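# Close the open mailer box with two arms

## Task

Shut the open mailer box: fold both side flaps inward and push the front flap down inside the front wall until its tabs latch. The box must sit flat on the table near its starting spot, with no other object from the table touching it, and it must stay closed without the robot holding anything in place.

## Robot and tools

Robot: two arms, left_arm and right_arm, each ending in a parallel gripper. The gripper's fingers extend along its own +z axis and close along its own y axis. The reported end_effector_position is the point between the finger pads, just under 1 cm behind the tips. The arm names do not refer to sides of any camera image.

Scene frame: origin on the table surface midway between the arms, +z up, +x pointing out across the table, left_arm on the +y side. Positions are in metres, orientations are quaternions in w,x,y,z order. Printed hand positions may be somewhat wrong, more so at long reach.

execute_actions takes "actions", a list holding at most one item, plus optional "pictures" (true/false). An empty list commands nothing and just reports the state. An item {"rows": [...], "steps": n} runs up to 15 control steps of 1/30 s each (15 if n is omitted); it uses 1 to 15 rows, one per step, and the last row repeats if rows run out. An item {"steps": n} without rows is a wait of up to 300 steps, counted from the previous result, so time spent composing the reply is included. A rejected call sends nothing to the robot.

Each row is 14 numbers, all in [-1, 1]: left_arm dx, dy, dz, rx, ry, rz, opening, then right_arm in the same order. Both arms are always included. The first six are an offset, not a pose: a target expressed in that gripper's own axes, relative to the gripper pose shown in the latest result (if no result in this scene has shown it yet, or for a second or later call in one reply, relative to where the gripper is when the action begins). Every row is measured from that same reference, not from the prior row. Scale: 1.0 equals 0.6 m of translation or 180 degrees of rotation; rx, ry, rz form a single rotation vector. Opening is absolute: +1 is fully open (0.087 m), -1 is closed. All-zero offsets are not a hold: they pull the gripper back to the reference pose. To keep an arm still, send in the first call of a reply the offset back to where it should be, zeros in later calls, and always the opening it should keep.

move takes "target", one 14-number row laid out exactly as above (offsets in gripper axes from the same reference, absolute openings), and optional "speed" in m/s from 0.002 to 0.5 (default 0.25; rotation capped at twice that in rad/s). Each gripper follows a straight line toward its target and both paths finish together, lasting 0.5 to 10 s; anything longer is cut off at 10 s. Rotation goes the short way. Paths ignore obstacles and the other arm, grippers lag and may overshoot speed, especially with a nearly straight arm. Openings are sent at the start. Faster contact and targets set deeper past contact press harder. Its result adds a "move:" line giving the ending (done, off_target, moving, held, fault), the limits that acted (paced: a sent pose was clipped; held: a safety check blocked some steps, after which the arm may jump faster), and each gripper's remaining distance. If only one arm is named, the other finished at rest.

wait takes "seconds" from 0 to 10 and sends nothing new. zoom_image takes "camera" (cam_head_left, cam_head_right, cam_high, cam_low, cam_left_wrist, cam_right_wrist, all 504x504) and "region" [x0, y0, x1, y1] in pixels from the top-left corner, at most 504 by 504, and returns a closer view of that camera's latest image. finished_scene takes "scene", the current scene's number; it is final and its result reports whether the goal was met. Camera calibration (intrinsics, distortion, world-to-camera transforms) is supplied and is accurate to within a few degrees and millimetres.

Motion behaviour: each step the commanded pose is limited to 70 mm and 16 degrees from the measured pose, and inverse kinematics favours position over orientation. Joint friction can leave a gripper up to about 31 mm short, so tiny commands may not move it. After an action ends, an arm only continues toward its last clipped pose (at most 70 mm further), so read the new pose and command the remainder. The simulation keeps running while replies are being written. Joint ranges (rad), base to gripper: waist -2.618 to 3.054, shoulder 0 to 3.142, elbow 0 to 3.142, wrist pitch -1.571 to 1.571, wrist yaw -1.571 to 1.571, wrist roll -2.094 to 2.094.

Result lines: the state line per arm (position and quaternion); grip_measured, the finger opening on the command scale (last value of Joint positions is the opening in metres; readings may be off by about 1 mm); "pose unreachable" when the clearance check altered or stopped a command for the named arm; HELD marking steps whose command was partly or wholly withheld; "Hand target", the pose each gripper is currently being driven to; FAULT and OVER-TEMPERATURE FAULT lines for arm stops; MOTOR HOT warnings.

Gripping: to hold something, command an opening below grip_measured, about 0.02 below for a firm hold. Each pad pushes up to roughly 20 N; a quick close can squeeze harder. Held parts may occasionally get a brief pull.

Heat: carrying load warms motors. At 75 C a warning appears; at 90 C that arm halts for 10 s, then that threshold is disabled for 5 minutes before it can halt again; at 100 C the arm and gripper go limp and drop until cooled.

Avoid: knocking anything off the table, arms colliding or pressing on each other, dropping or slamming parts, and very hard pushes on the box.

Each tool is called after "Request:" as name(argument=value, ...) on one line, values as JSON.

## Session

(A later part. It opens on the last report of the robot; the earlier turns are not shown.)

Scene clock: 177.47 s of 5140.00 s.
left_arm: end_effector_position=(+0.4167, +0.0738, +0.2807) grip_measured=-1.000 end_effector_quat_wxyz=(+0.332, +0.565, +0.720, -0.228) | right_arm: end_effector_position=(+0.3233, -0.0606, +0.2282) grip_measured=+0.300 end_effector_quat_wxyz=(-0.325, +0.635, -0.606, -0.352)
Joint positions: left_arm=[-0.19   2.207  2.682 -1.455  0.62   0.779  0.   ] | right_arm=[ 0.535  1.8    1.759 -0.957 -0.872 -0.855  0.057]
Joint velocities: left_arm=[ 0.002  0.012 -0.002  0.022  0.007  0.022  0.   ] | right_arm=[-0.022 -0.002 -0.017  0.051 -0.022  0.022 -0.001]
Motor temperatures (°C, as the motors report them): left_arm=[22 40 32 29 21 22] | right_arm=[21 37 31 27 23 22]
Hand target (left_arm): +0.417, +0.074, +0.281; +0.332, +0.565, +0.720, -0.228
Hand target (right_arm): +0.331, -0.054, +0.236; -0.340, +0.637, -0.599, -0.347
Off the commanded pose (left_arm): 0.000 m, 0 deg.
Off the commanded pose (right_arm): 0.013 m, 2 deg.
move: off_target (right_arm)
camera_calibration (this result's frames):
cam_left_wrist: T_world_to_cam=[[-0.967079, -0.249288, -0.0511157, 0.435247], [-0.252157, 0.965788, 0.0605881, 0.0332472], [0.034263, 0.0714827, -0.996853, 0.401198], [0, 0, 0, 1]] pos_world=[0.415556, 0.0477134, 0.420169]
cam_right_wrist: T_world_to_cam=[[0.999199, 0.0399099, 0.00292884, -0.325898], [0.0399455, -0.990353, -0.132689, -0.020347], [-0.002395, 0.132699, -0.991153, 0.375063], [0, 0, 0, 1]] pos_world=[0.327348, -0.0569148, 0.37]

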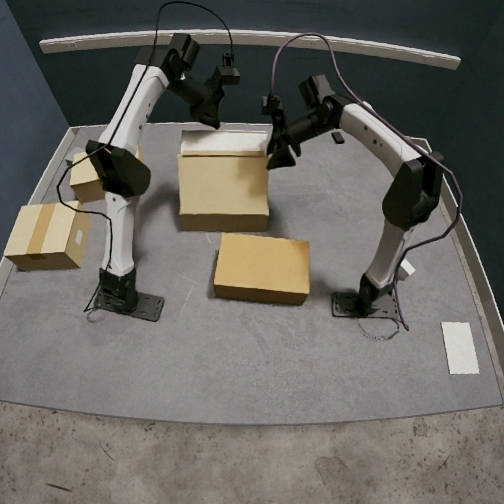

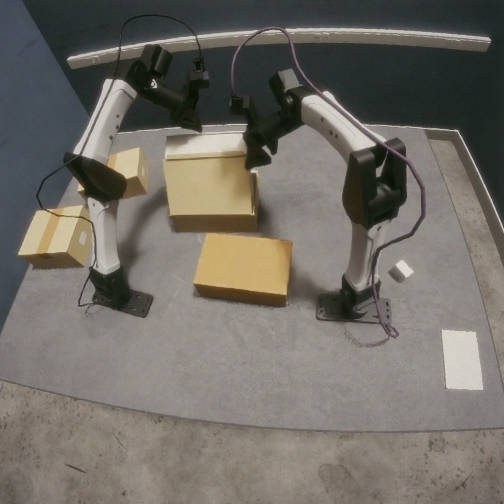

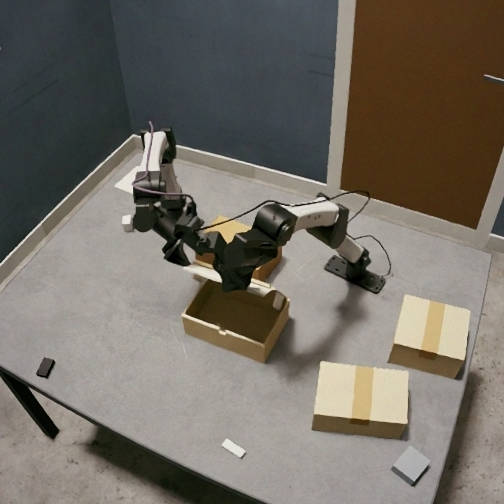

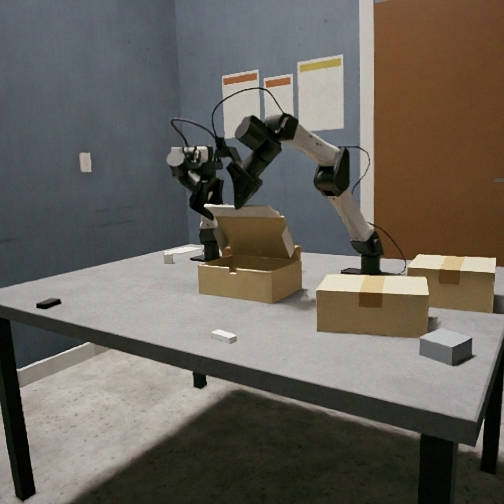

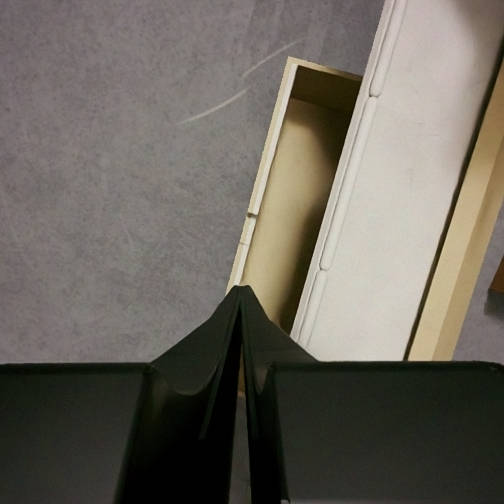

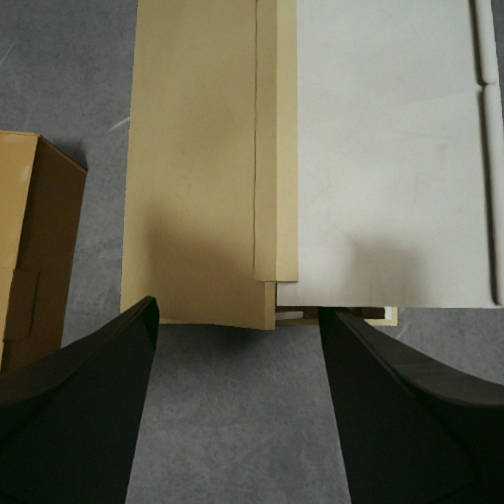

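Request:
move(target=[0,0,0,0,0,0,-1,0.03,0,0.025,0,0,0,0.3], speed=0.03)

Request:
move(target=[0,0,0,0,0,0,-1,0,0,0,0,0,0,-0.95])

Scene clock: 180.23 s of 5140.00 s.
left_arm: end_effector_position=(+0.4167, +0.0738, +0.2807) grip_measured=-1.000 end_effector_quat_wxyz=(+0.332, +0.565, +0.720, -0.228) | right_arm: end_effector_position=(+0.3242, -0.0602, +0.2045) grip_measured=+0.300 end_effector_quat_wxyz=(-0.319, +0.633, -0.610, -0.354)
Joint positions: left_arm=[-0.19   2.207  2.682 -1.455  0.62   0.779  0.   ] | right_arm=[ 0.535  1.8    1.668 -0.879 -0.871 -0.852  0.057]
Joint velocities: left_arm=[ 0.022 -0.012  0.012  0.007  0.051  0.095  0.   ] | right_arm=[-0.012  0.007  0.007  0.051  0.066 -0.007  0.   ]
Motor temperatures (°C, as the motors report them): left_arm=[22 40 32 29 21 22] | right_arm=[21 37 31 27 23 22]
Hand target (left_arm): +0.417, +0.074, +0.281; +0.332, +0.565, +0.720, -0.228
Hand target (right_arm): +0.323, -0.058, +0.205; -0.325, +0.635, -0.606, -0.352
Off the commanded pose (left_arm): 0.000 m, 0 deg.
Off the commanded pose (right_arm): 0.003 m, 1 deg.
move: done
camera_calibration (this result's frames):
cam_left_wrist: T_world_to_cam=[[-0.967079, -0.249288, -0.0511157, 0.435247], [-0.252157, 0.965788, 0.0605881, 0.0332472], [0.034263, 0.0714827, -0.996853, 0.401198], [0, 0, 0, 1]] pos_world=[0.415556, 0.0477134, 0.420169]
cam_right_wrist: T_world_to_cam=[[0.999228, 0.0376081, -0.0113459, -0.32389], [0.0358752, -0.991327, -0.126426, -0.0231711], [-0.0160021, 0.125921, -0.991911, 0.355614], [0, 0, 0, 1]] pos_world=[0.330162, -0.0555686, 0.346133]

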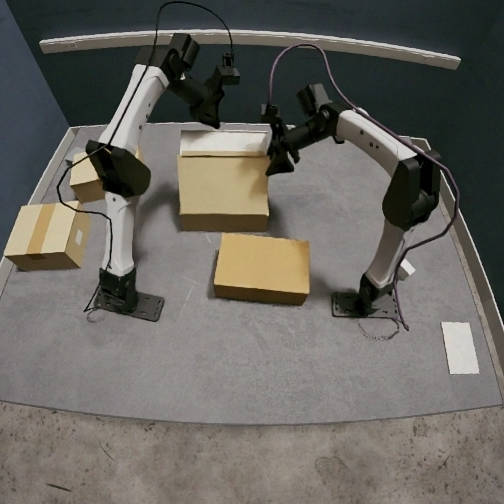

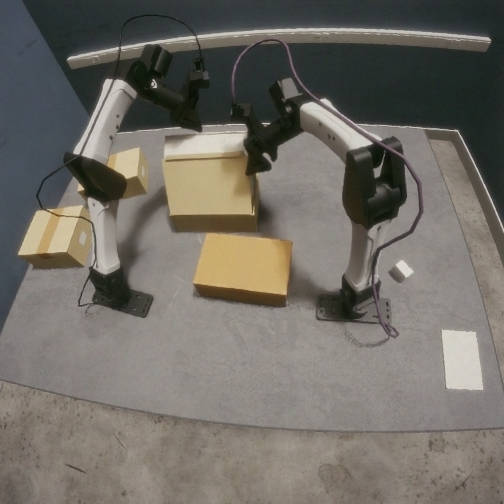

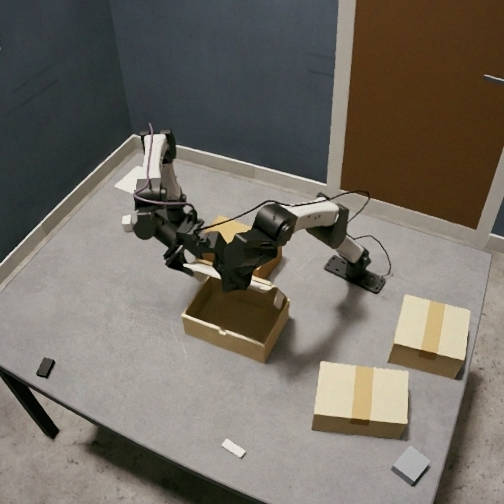

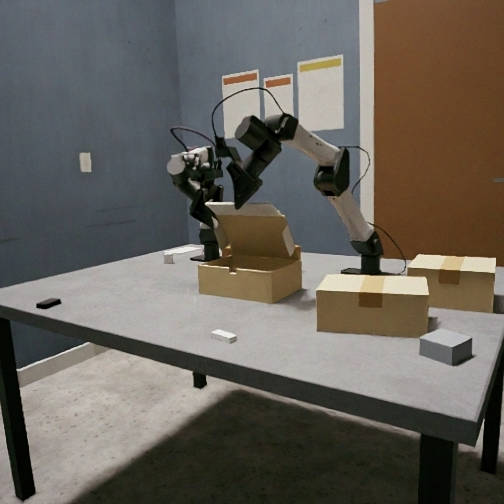

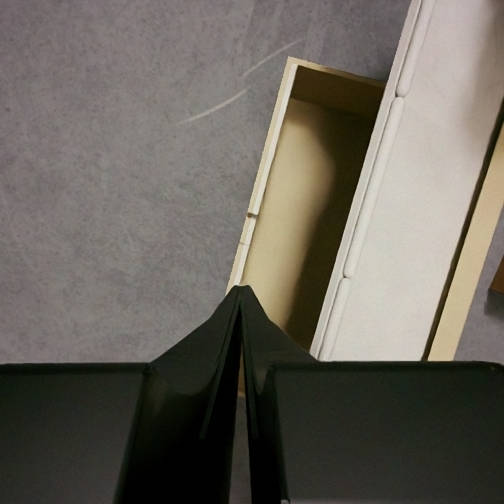

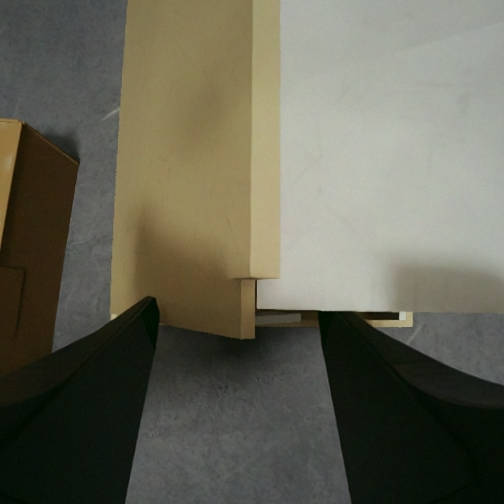

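Scene clock: 180.73 s of 5140.00 s.
left_arm: end_effector_position=(+0.4167, +0.0738, +0.2807) grip_measured=-1.000 end_effector_quat_wxyz=(+0.332, +0.565, +0.720, -0.228) | right_arm: end_effector_position=(+0.3152, -0.0567, +0.2121) grip_measured=-0.619 end_effector_quat_wxyz=(-0.317, +0.625, -0.603, -0.381)
Joint positions: left_arm=[-0.19   2.207  2.682 -1.455  0.62   0.779  0.   ] | right_arm=[ 0.534  1.793  1.668 -0.888 -0.926 -0.833  0.017]
Joint velocities: left_arm=[-0.007 -0.002  0.017  0.007  0.022 -0.007  0.   ] | right_arm=[-0.007 -0.022 -0.007 -0.007 -0.022  0.066  0.001]
Motor temperatures (°C, as the motors report them): left_arm=[22 40 32 29 21 22] | right_arm=[21 37 31 27 23 22]
Hand target (left_arm): +0.417, +0.074, +0.281; +0.332, +0.565, +0.720, -0.228
Hand target (right_arm): +0.324, -0.060, +0.205; -0.319, +0.633, -0.610, -0.354
Off the commanded pose (left_arm): 0.000 m, 0 deg.
Off the commanded pose (right_arm): 0.012 m, 3 deg.
move: off_target (right_arm)
camera_calibration (this result's frames):
cam_left_wrist: T_world_to_cam=[[-0.967079, -0.249288, -0.0511157, 0.435247], [-0.252157, 0.965788, 0.0605881, 0.0332472], [0.034263, 0.0714827, -0.996853, 0.401198], [0, 0, 0, 1]] pos_world=[0.415556, 0.0477134, 0.420169]
cam_right_wrist: T_world_to_cam=[[0.997217, 0.0570373, -0.0480008, -0.305426], [0.0483184, -0.984864, -0.166457, -0.0135066], [-0.0567686, 0.163675, -0.98488, 0.376102], [0, 0, 0, 1]] pos_world=[0.32658, -0.05744, 0.353507]

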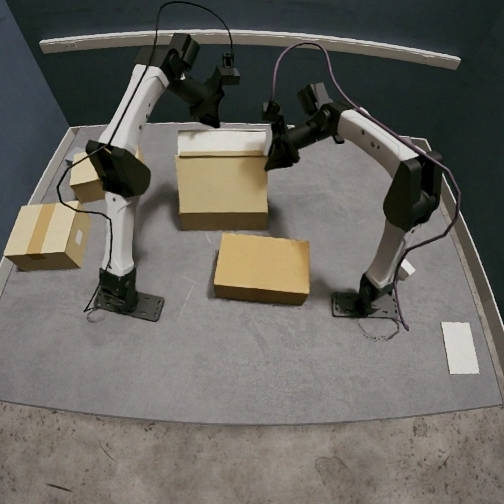

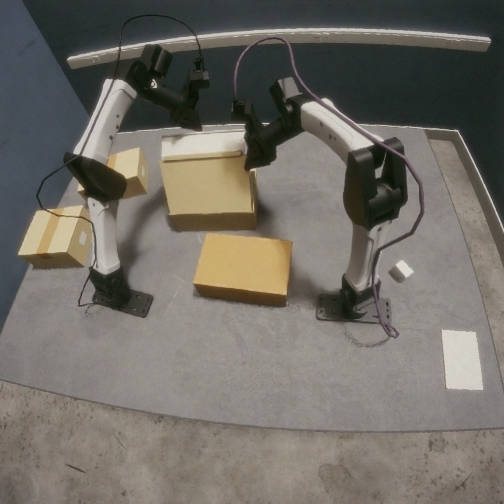

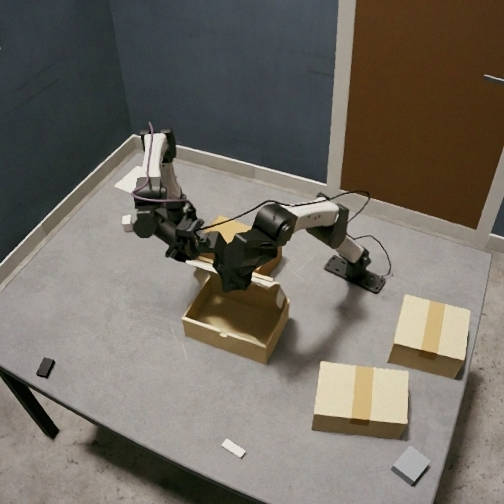

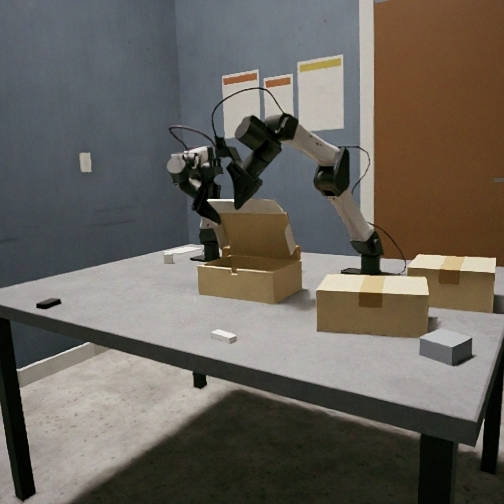

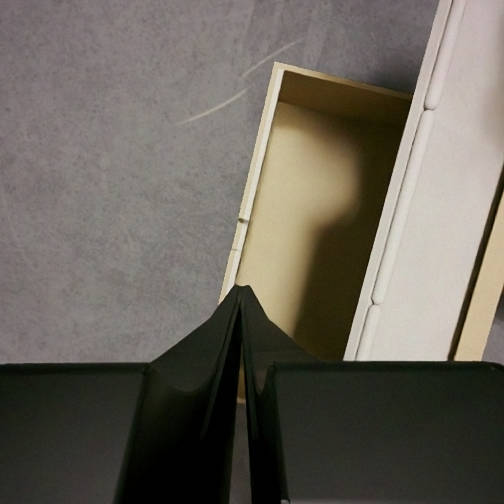

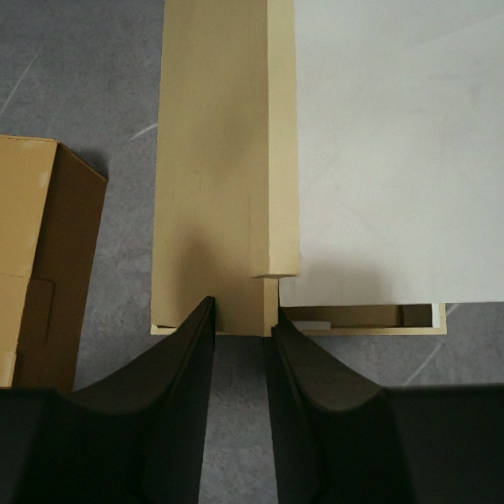

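Request:
move(target=[-0.049,0.003,-0.045,0,0,0,-1,0,0,0,0,0,0,-0.68], speed=0.1)

Request:
move(target=[0.013,-0.092,-0.021,0,0,0,-1,0,0,0,0,0,0,-0.68], speed=0.1)

Request:
move(target=[0.135,-0.009,0.124,0,0,0,-1,0,0,0,0,0,0,-0.68], speed=0.05)

Scene clock: 184.50 s of 5140.00 s.
left_arm: end_effector_position=(+0.4184, +0.0716, +0.3152) grip_measured=-1.000 end_effector_quat_wxyz=(+0.377, +0.552, +0.710, -0.221) | right_arm: end_effector_position=(+0.3098, -0.0538, +0.2160) grip_measured=-0.676 end_effector_quat_wxyz=(-0.314, +0.620, -0.598, -0.399)
Joint positions: left_arm=[-0.19   2.243  2.87  -1.491  0.622  0.729  0.   ] | right_arm=[ 0.534  1.793  1.668 -0.889 -0.964 -0.822  0.014]
Joint velocities: left_arm=[-0.007  0.012  0.012 -0.022  0.022 -0.037  0.   ] | right_arm=[ 0.007 -0.012 -0.032 -0.051  0.037 -0.081 -0.001]
Motor temperatures (°C, as the motors report them): left_arm=[22 41 32 29 21 22] | right_arm=[21 37 31 27 22 22]
Hand target (left_arm): +0.416, +0.074, +0.320; +0.380, +0.549, +0.711, -0.222
Hand target (right_arm): +0.315, -0.057, +0.212; -0.317, +0.625, -0.603, -0.381
Off the commanded pose (left_arm): 0.006 m, 5 deg.
Off the commanded pose (right_arm): 0.007 m, 2 deg.
elbow stopped short (left arm): the move would have taken joint 3 (elbow) straighter than the controller allows; a more bent joint 3 avoids this.
move: off_target (left_arm)
camera_calibration (this result's frames):
cam_left_wrist: T_world_to_cam=[[-0.953036, -0.283788, -0.105769, 0.451877], [-0.284235, 0.95869, -0.0111398, 0.0702291], [0.104561, 0.0194465, -0.994328, 0.409157], [0, 0, 0, 1]] pos_world=[0.407834, 0.0529525, 0.455413]
cam_right_wrist: T_world_to_cam=[[0.994642, 0.0734851, -0.0727104, -0.293082], [0.0581523, -0.979241, -0.19418, -0.006444], [-0.0854703, 0.188911, -0.978268, 0.388018], [0, 0, 0, 1]] pos_world=[0.32505, -0.058074, 0.357024]

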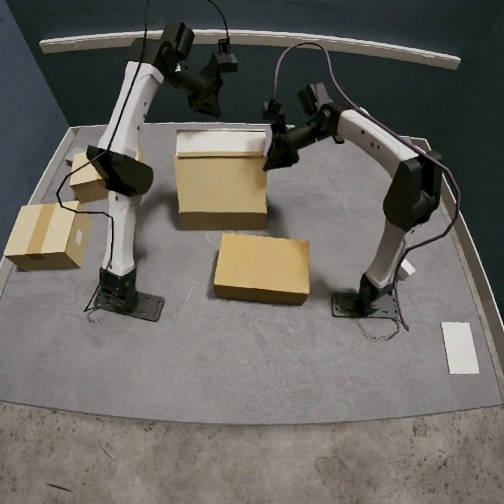

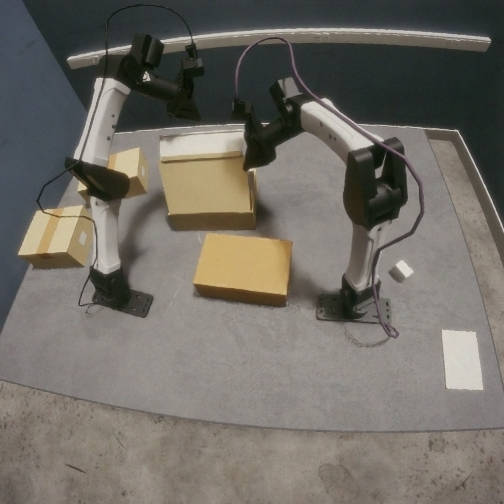

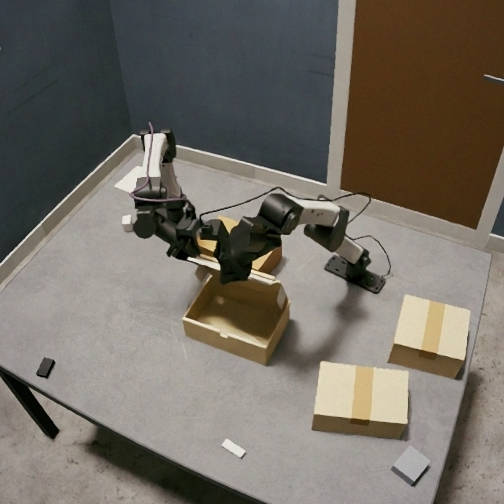

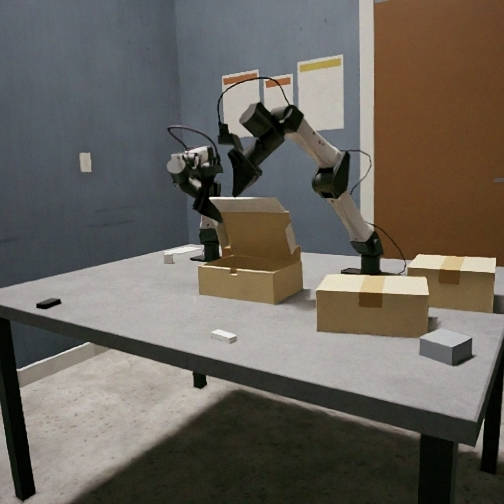

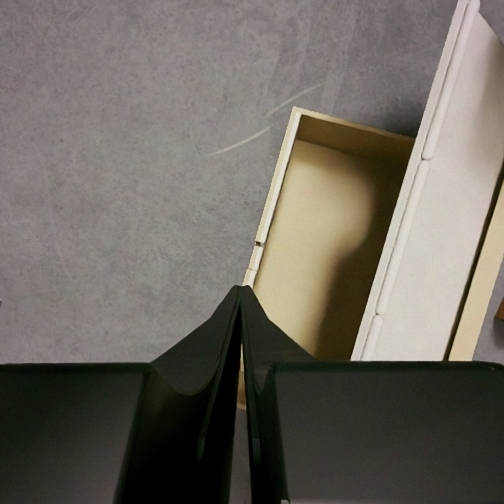

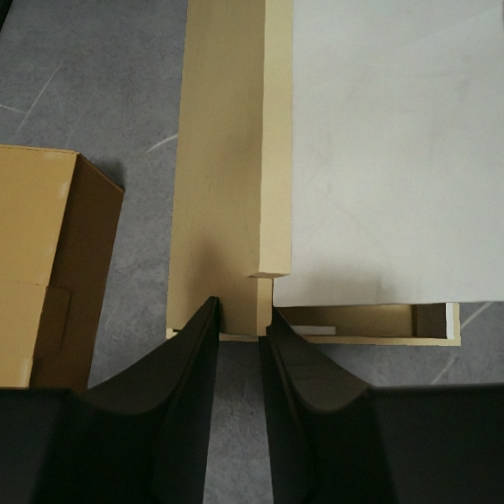

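Scene clock: 185.87 s of 5140.00 s.
left_arm: end_effector_position=(+0.3634, +0.0700, +0.3192) grip_measured=-1.000 end_effector_quat_wxyz=(+0.383, +0.553, +0.706, -0.222) | right_arm: end_effector_position=(+0.3076, -0.0524, +0.2179) grip_measured=-0.678 end_effector_quat_wxyz=(-0.314, +0.619, -0.594, -0.407)
Joint positions: left_arm=[-0.247  1.823  2.189 -1.186  0.589  0.676  0.   ] | right_arm=[ 0.534  1.793  1.668 -0.89  -0.982 -0.82   0.014]
Joint velocities: left_arm=[ 0.007  0.017  0.002  0.022  0.037 -0.007  0.   ] | right_arm=[-0.012 -0.002 -0.007 -0.022  0.022  0.037 -0.001]
Motor temperatures (°C, as the motors report them): left_arm=[22 41 32 29 21 22] | right_arm=[21 37 31 27 22 22]
Hand target (left_arm): +0.362, +0.069, +0.313; +0.377, +0.552, +0.710, -0.222
Hand target (right_arm): +0.310, -0.054, +0.216; -0.314, +0.620, -0.598, -0.399
Off the commanded pose (left_arm): 0.008 m, 1 deg.
Off the commanded pose (right_arm): 0.003 m, 1 deg.
move: done
camera_calibration (this result's frames):
cam_left_wrist: T_world_to_cam=[[-0.952684, -0.282199, -0.112947, 0.40153], [-0.281401, 0.959308, -0.0232849, 0.0590309], [0.114922, 0.00960012, -0.993328, 0.415567], [0, 0, 0, 1]] pos_world=[0.351385, 0.0526932, 0.459521]
cam_right_wrist: T_world_to_cam=[[0.9933, 0.0827693, -0.0806534, -0.288214], [0.0645193, -0.976172, -0.207184, -0.00361725], [-0.0958801, 0.200592, -0.974972, 0.392517], [0, 0, 0, 1]] pos_world=[0.324151, -0.0584114, 0.358698]

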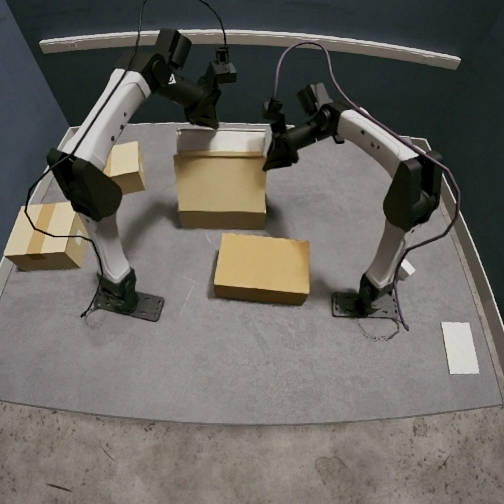

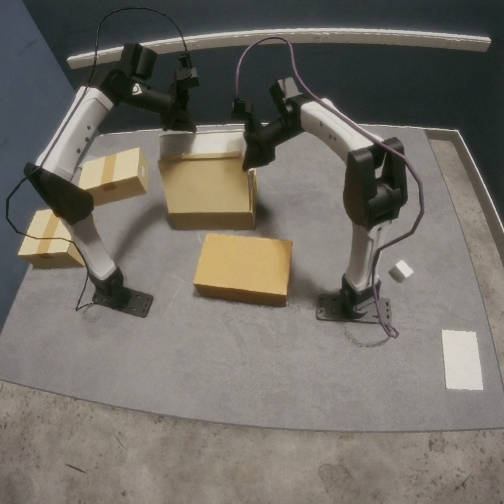

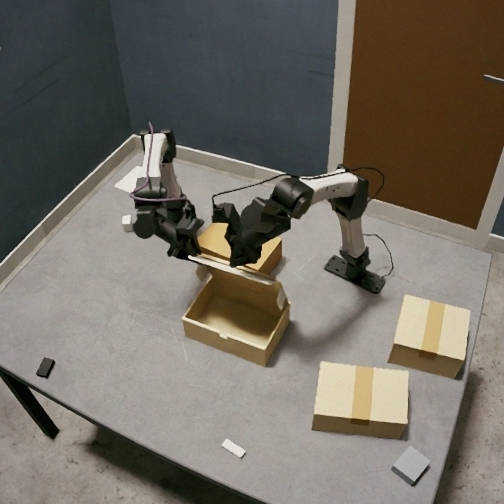

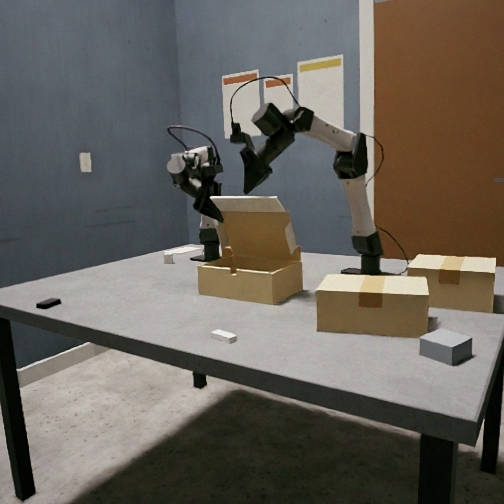

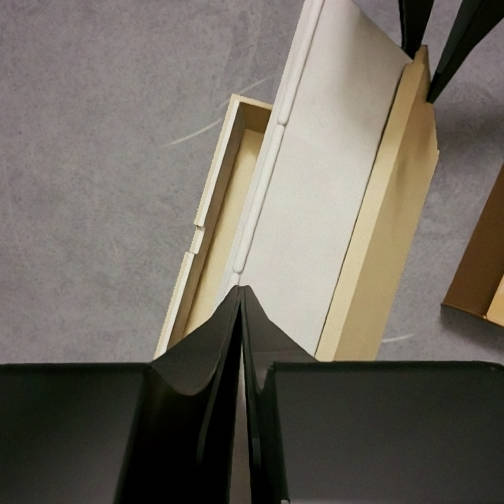

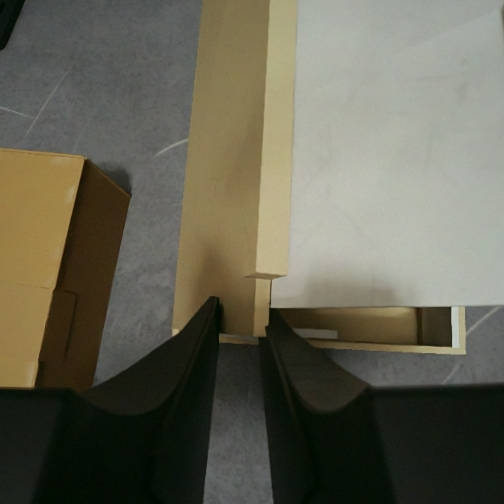

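Scene clock: 188.33 s of 5140.00 s.
left_arm: end_effector_position=(+0.3784, +0.0632, +0.2297) grip_measured=-1.000 end_effector_quat_wxyz=(+0.406, +0.554, +0.694, -0.217) | right_arm: end_effector_position=(+0.3074, -0.0525, +0.2179) grip_measured=-0.679 end_effector_quat_wxyz=(-0.313, +0.618, -0.595, -0.408)
Joint positions: left_arm=[-0.247  1.687  1.605 -0.685  0.59   0.675  0.   ] | right_arm=[ 0.534  1.793  1.668 -0.891 -0.982 -0.819  0.014]
Joint velocities: left_arm=[ 0.002  0.002  0.002  0.007 -0.022 -0.11   0.   ] | right_arm=[-0.012  0.007 -0.002 -0.022  0.037 -0.037 -0.   ]
Motor temperatures (°C, as the motors report them): left_arm=[22 41 32 29 21 22] | right_arm=[21 37 31 27 22 22]
Hand target (left_arm): +0.372, +0.063, +0.211; +0.383, +0.553, +0.706, -0.222
Hand target (right_arm): +0.308, -0.052, +0.218; -0.314, +0.619, -0.594, -0.407
Off the commanded pose (left_arm): 0.021 m, 3 deg.
Off the commanded pose (right_arm): 0.000 m, 0 deg.
move: off_target (left_arm)
camera_calibration (this result's frames):
cam_left_wrist: T_world_to_cam=[[-0.94639, -0.284648, -0.152716, 0.410671], [-0.278858, 0.958546, -0.0585414, 0.074879], [0.163049, -0.0128169, -0.986535, 0.306643], [0, 0, 0, 1]] pos_world=[0.359538, 0.049052, 0.369614]
cam_right_wrist: T_world_to_cam=[[0.993166, 0.0822317, -0.0828174, -0.287498], [0.0635664, -0.976262, -0.207055, -0.00338611], [-0.097878, 0.200376, -0.974818, 0.39306], [0, 0, 0, 1]] pos_world=[0.324221, -0.0584239, 0.358651]

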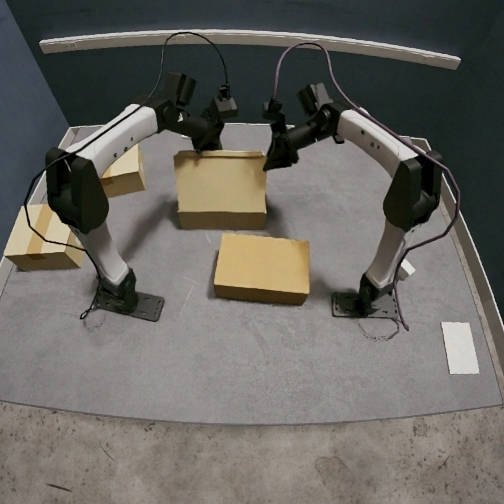

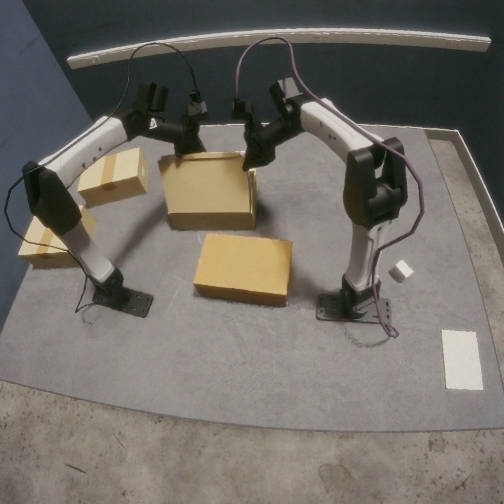

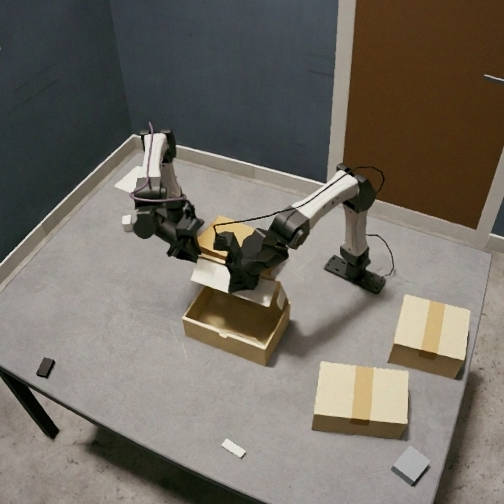

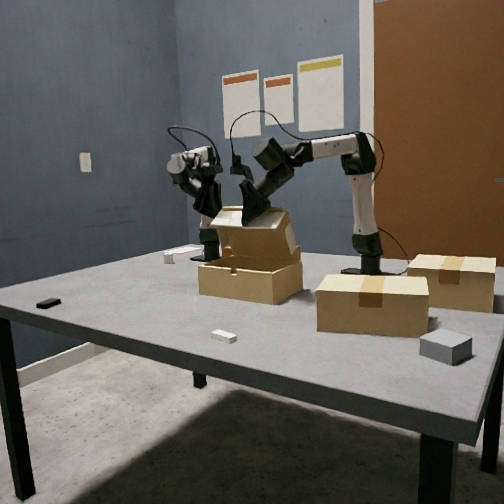

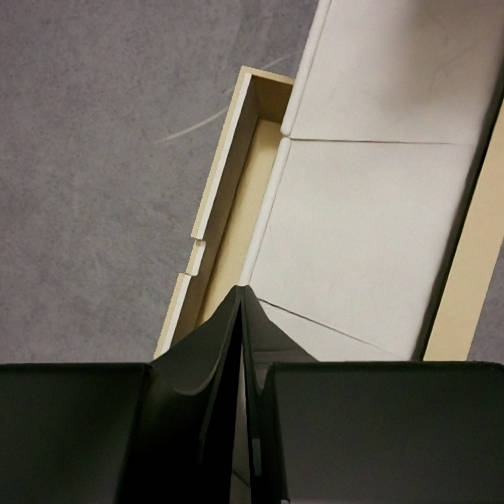

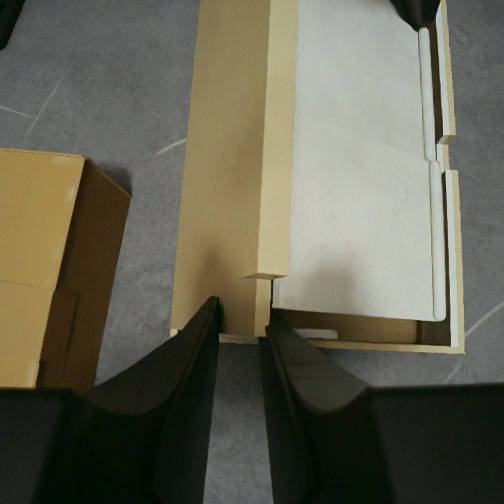

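Request:
move(target=[0.096,0.048,0.095,0,0,0,-1,0.044,-0.112,0.012,0,0,0,-0.3], speed=0.04)

Scene clock: 196.20 s of 5140.00 s.
left_arm: end_effector_position=(+0.4224, +0.0601, +0.1757) grip_measured=-1.000 end_effector_quat_wxyz=(+0.426, +0.555, +0.683, -0.211) | right_arm: end_effector_position=(+0.3678, -0.0531, +0.1818) grip_measured=-0.300 end_effector_quat_wxyz=(-0.308, +0.617, -0.600, -0.406)
Joint positions: left_arm=[-0.209  1.807  1.509 -0.44   0.617  0.708  0.   ] | right_arm=[ 0.468  2.036  1.872 -0.95  -1.006 -0.921  0.031]
Joint velocities: left_arm=[-0.012 -0.022 -0.002  0.007 -0.007  0.051  0.   ] | right_arm=[-0.002 -0.007 -0.002  0.007 -0.007 -0.051  0.   ]
Motor temperatures (°C, as the motors report them): left_arm=[22 40 32 30 21 22] | right_arm=[21 36 32 27 23 22]
Hand target (left_arm): +0.420, +0.064, +0.154; +0.406, +0.554, +0.694, -0.217
Hand target (right_arm): +0.372, -0.053, +0.186; -0.314, +0.618, -0.595, -0.408
Off the commanded pose (left_arm): 0.021 m, 3 deg.
Off the commanded pose (right_arm): 0.005 m, 1 deg.
After step 90, 2.30 s passed at rest.
move: off_target (left_arm)
camera_calibration (this result's frames):
cam_left_wrist: T_world_to_cam=[[-0.938989, -0.287131, -0.189354, 0.44659], [-0.275198, 0.957431, -0.0871341, 0.090474], [0.206312, -0.0297082, -0.978035, 0.227383], [0, 0, 0, 1]] pos_world=[0.39733, 0.0483621, 0.314835]
cam_right_wrist: T_world_to_cam=[[0.992873, 0.0753208, -0.0923632, -0.348951], [0.0559475, -0.978843, -0.196815, -0.0145204], [-0.105233, 0.190245, -0.97608, 0.366345], [0, 0, 0, 1]] pos_world=[0.385828, -0.0576251, 0.322494]

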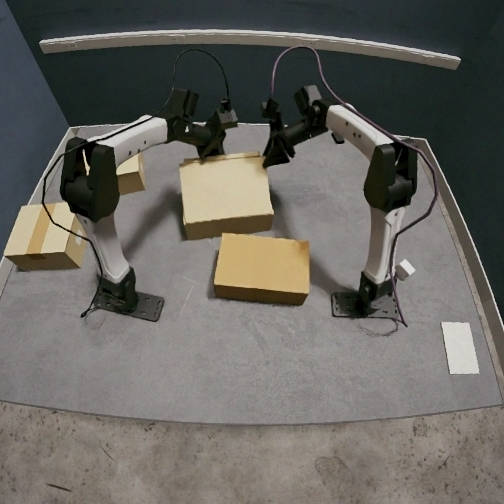

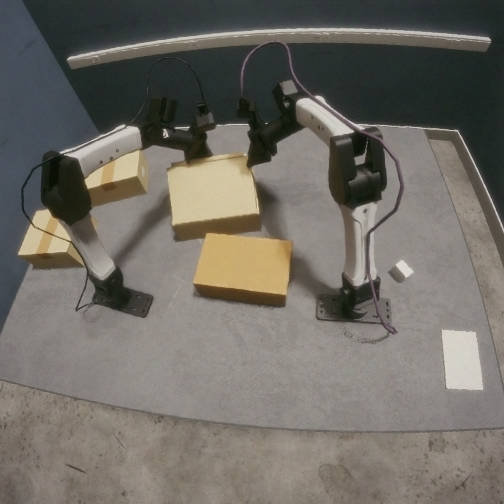

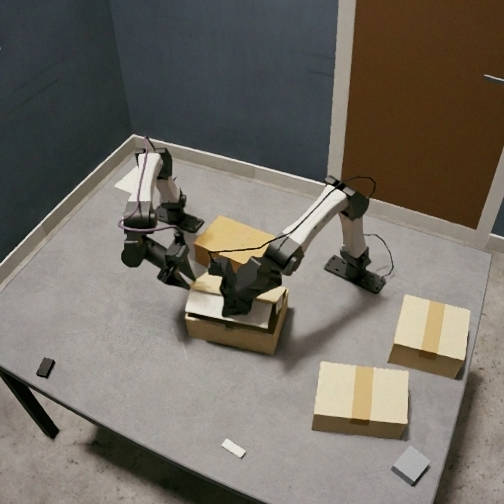

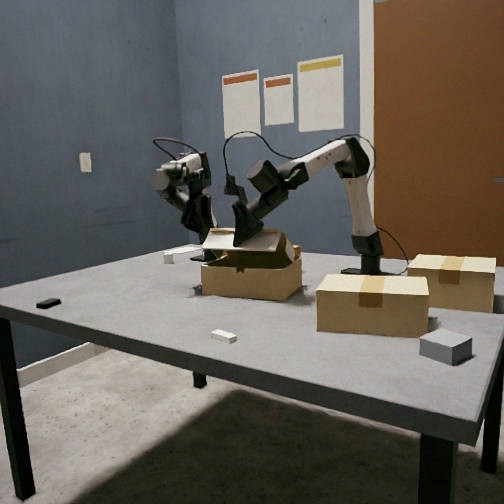

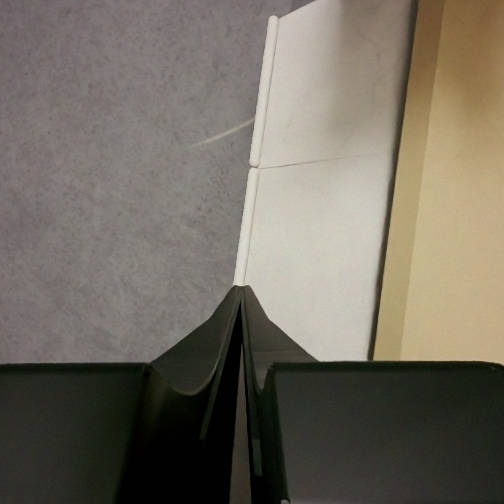

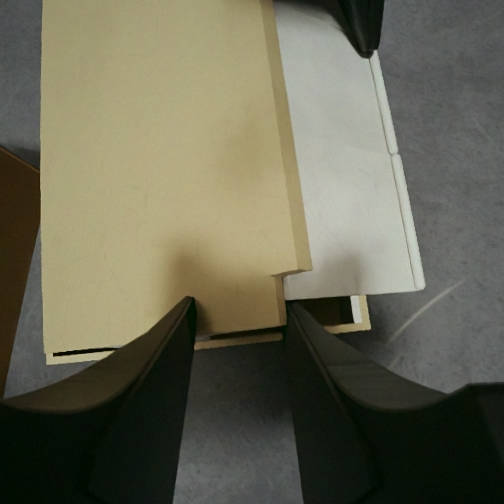

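Request:
move(target=[0.05,-0.072,0.01,0,0,0,-1,0,0,0,0,0,0,-0.3], speed=0.04)

Scene clock: 199.40 s of 5140.00 s.
left_arm: end_effector_position=(+0.3895, +0.0605, +0.1482) grip_measured=-1.000 end_effector_quat_wxyz=(+0.433, +0.555, +0.679, -0.210) | right_arm: end_effector_position=(+0.3679, -0.0532, +0.1818) grip_measured=-0.300 end_effector_quat_wxyz=(-0.308, +0.617, -0.600, -0.406)
Joint positions: left_arm=[-0.241  1.694  1.25  -0.262  0.595  0.68   0.   ] | right_arm=[ 0.468  2.036  1.872 -0.95  -1.005 -0.922  0.031]
Joint velocities: left_arm=[ 0.007 -0.017 -0.022  0.051  0.037  0.051  0.   ] | right_arm=[ 0.012 -0.007 -0.012 -0.022  0.051 -0.037 -0.001]
Motor temperatures (°C, as the motors report them): left_arm=[22 39 32 30 21 22] | right_arm=[21 36 32 27 23 22]
Hand target (left_arm): +0.383, +0.059, +0.141; +0.426, +0.555, +0.683, -0.211
Hand target (right_arm): +0.368, -0.053, +0.182; -0.308, +0.617, -0.600, -0.406
Off the commanded pose (left_arm): 0.010 m, 1 deg.
Off the commanded pose (right_arm): 0.000 m, 0 deg.
move: done
camera_calibration (this result's frames):
cam_left_wrist: T_world_to_cam=[[-0.93619, -0.288977, -0.200102, 0.411284], [-0.274054, 0.956578, -0.0992609, 0.0800859], [0.220097, -0.0380884, -0.974734, 0.201959], [0, 0, 0, 1]] pos_world=[0.362537, 0.0499355, 0.287105]
cam_right_wrist: T_world_to_cam=[[0.992973, 0.0754889, -0.0911349, -0.349331], [0.0564065, -0.978924, -0.196279, -0.014878], [-0.104031, 0.189759, -0.976304, 0.36585], [0, 0, 0, 1]] pos_world=[0.385775, -0.0576171, 0.322424]

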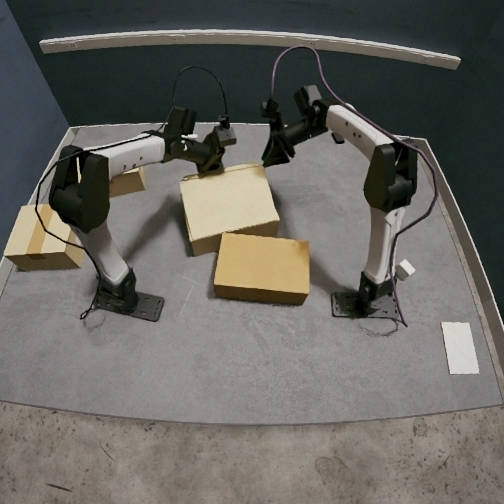

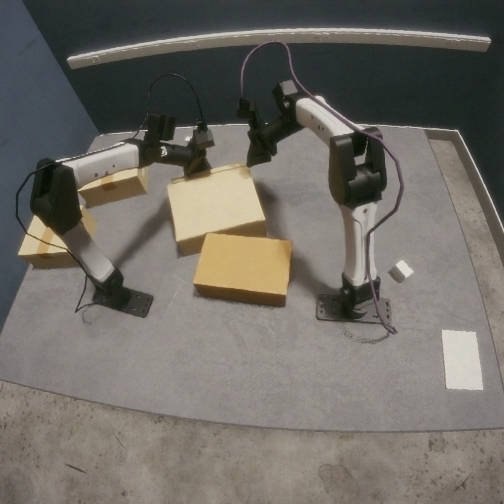

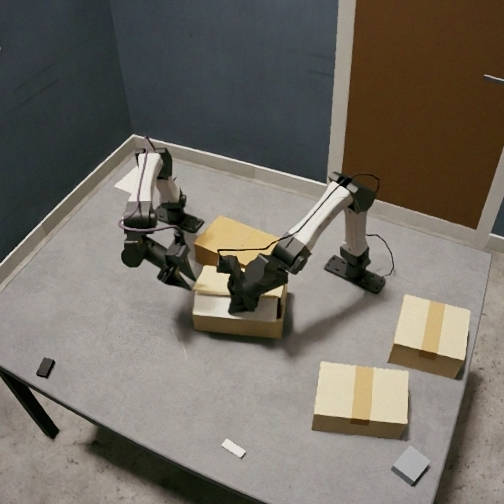

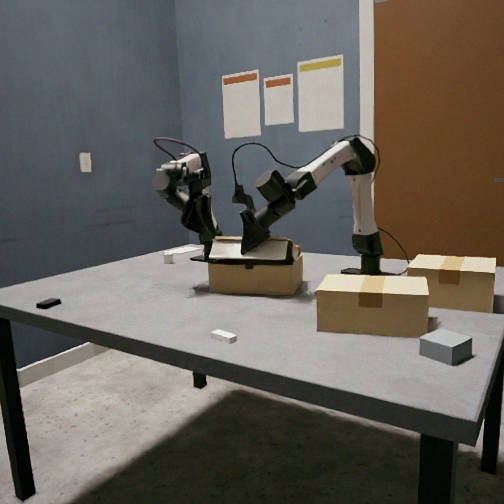

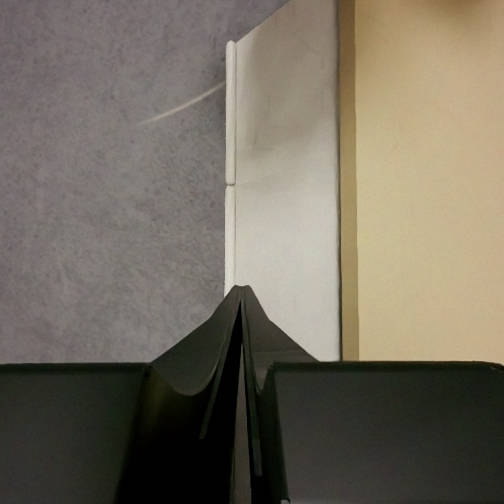

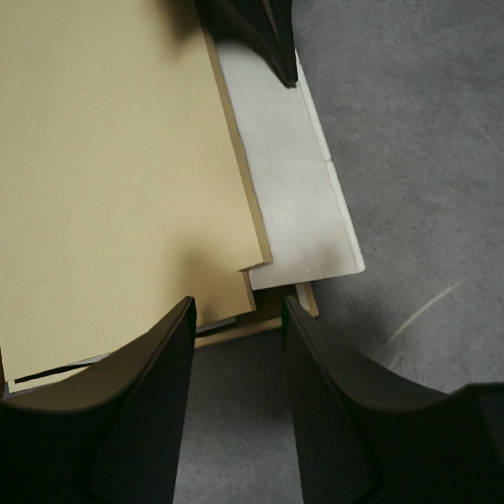

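Request:
move(target=[-0.01,-0.06,0,0,0,0,-1,0,0.03,0.05,0,0,0,-1], speed=0.03)

Scene clock: 202.30 s of 5140.00 s.
left_arm: end_effector_position=(+0.3639, +0.0462, +0.1555) grip_measured=-1.000 end_effector_quat_wxyz=(+0.443, +0.554, +0.674, -0.207) | right_arm: end_effector_position=(+0.3480, -0.0307, +0.1633) grip_measured=-0.985 end_effector_quat_wxyz=(-0.298, +0.615, -0.603, -0.411)
Joint positions: left_arm=[-0.311  1.608  1.165 -0.21   0.54   0.626  0.   ] | right_arm=[ 0.535  1.997  1.736 -0.79  -0.979 -0.818  0.001]
Joint velocities: left_arm=[-0.002 -0.017 -0.012 -0.081  0.007 -0.037  0.   ] | right_arm=[-0.017 -0.007 -0.002  0.066  0.022  0.095 -0.   ]
Motor temperatures (°C, as the motors report them): left_arm=[22 39 32 30 21 22] | right_arm=[21 37 32 27 23 22]
Hand target (left_arm): +0.356, +0.046, +0.147; +0.433, +0.554, +0.679, -0.210
Hand target (right_arm): +0.346, -0.029, +0.169; -0.307, +0.617, -0.600, -0.406
Off the commanded pose (left_arm): 0.012 m, 1 deg.
Off the commanded pose (right_arm): 0.007 m, 1 deg.
move: off_target (left_arm)
camera_calibration (this result's frames):
cam_left_wrist: T_world_to_cam=[[-0.93142, -0.292642, -0.216371, 0.385593], [-0.27337, 0.955024, -0.114887, 0.089699], [0.240261, -0.0478591, -0.969528, 0.206439], [0, 0, 0, 1]] pos_world=[0.334071, 0.0370563, 0.293885]
cam_right_wrist: T_world_to_cam=[[0.990208, 0.0795141, -0.114738, -0.328013], [0.0567158, -0.980182, -0.189804, 0.003382], [-0.127556, 0.181439, -0.975095, 0.34921], [0, 0, 0, 1]] pos_world=[0.369154, -0.0339636, 0.30352]

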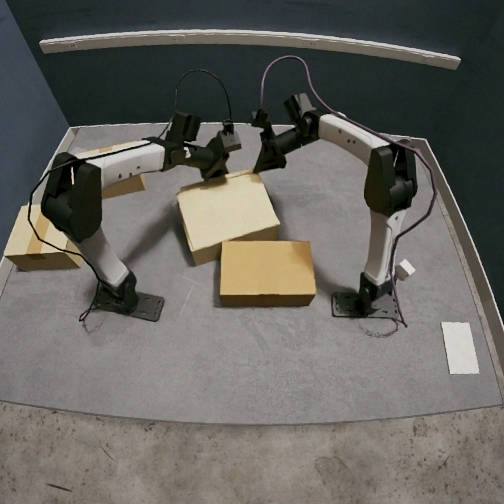

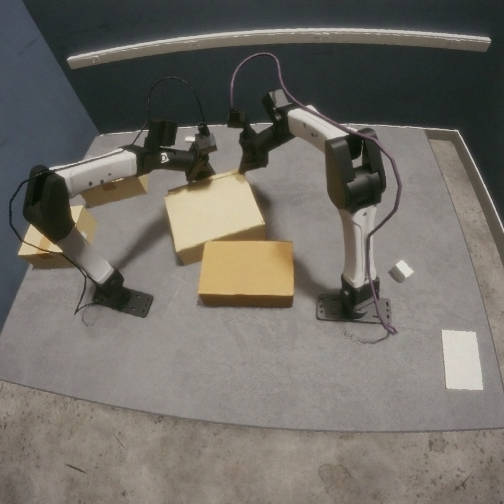

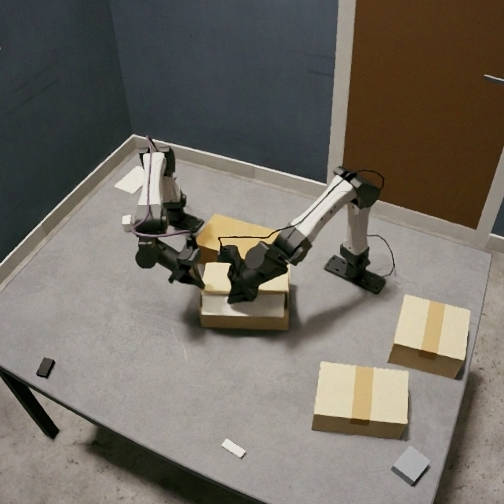

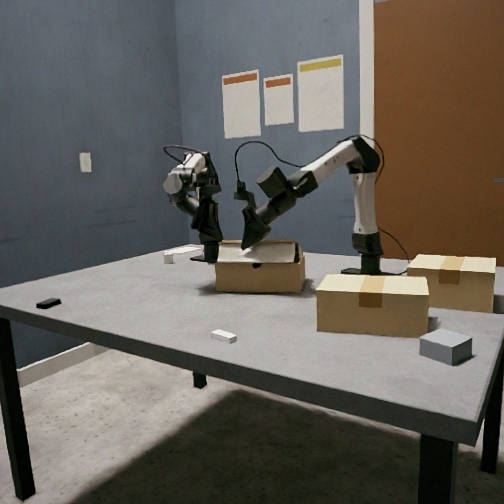

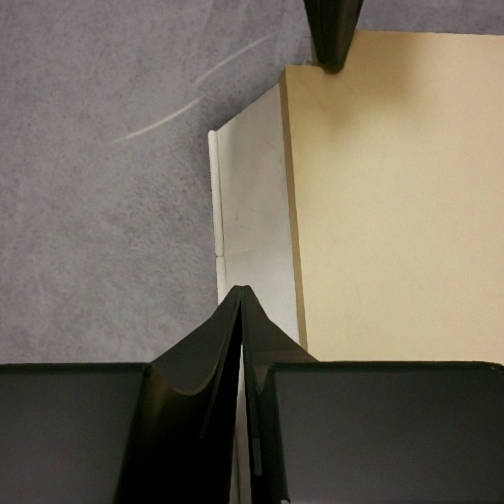

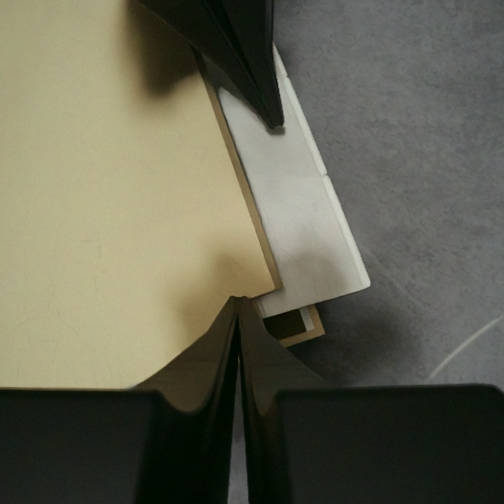

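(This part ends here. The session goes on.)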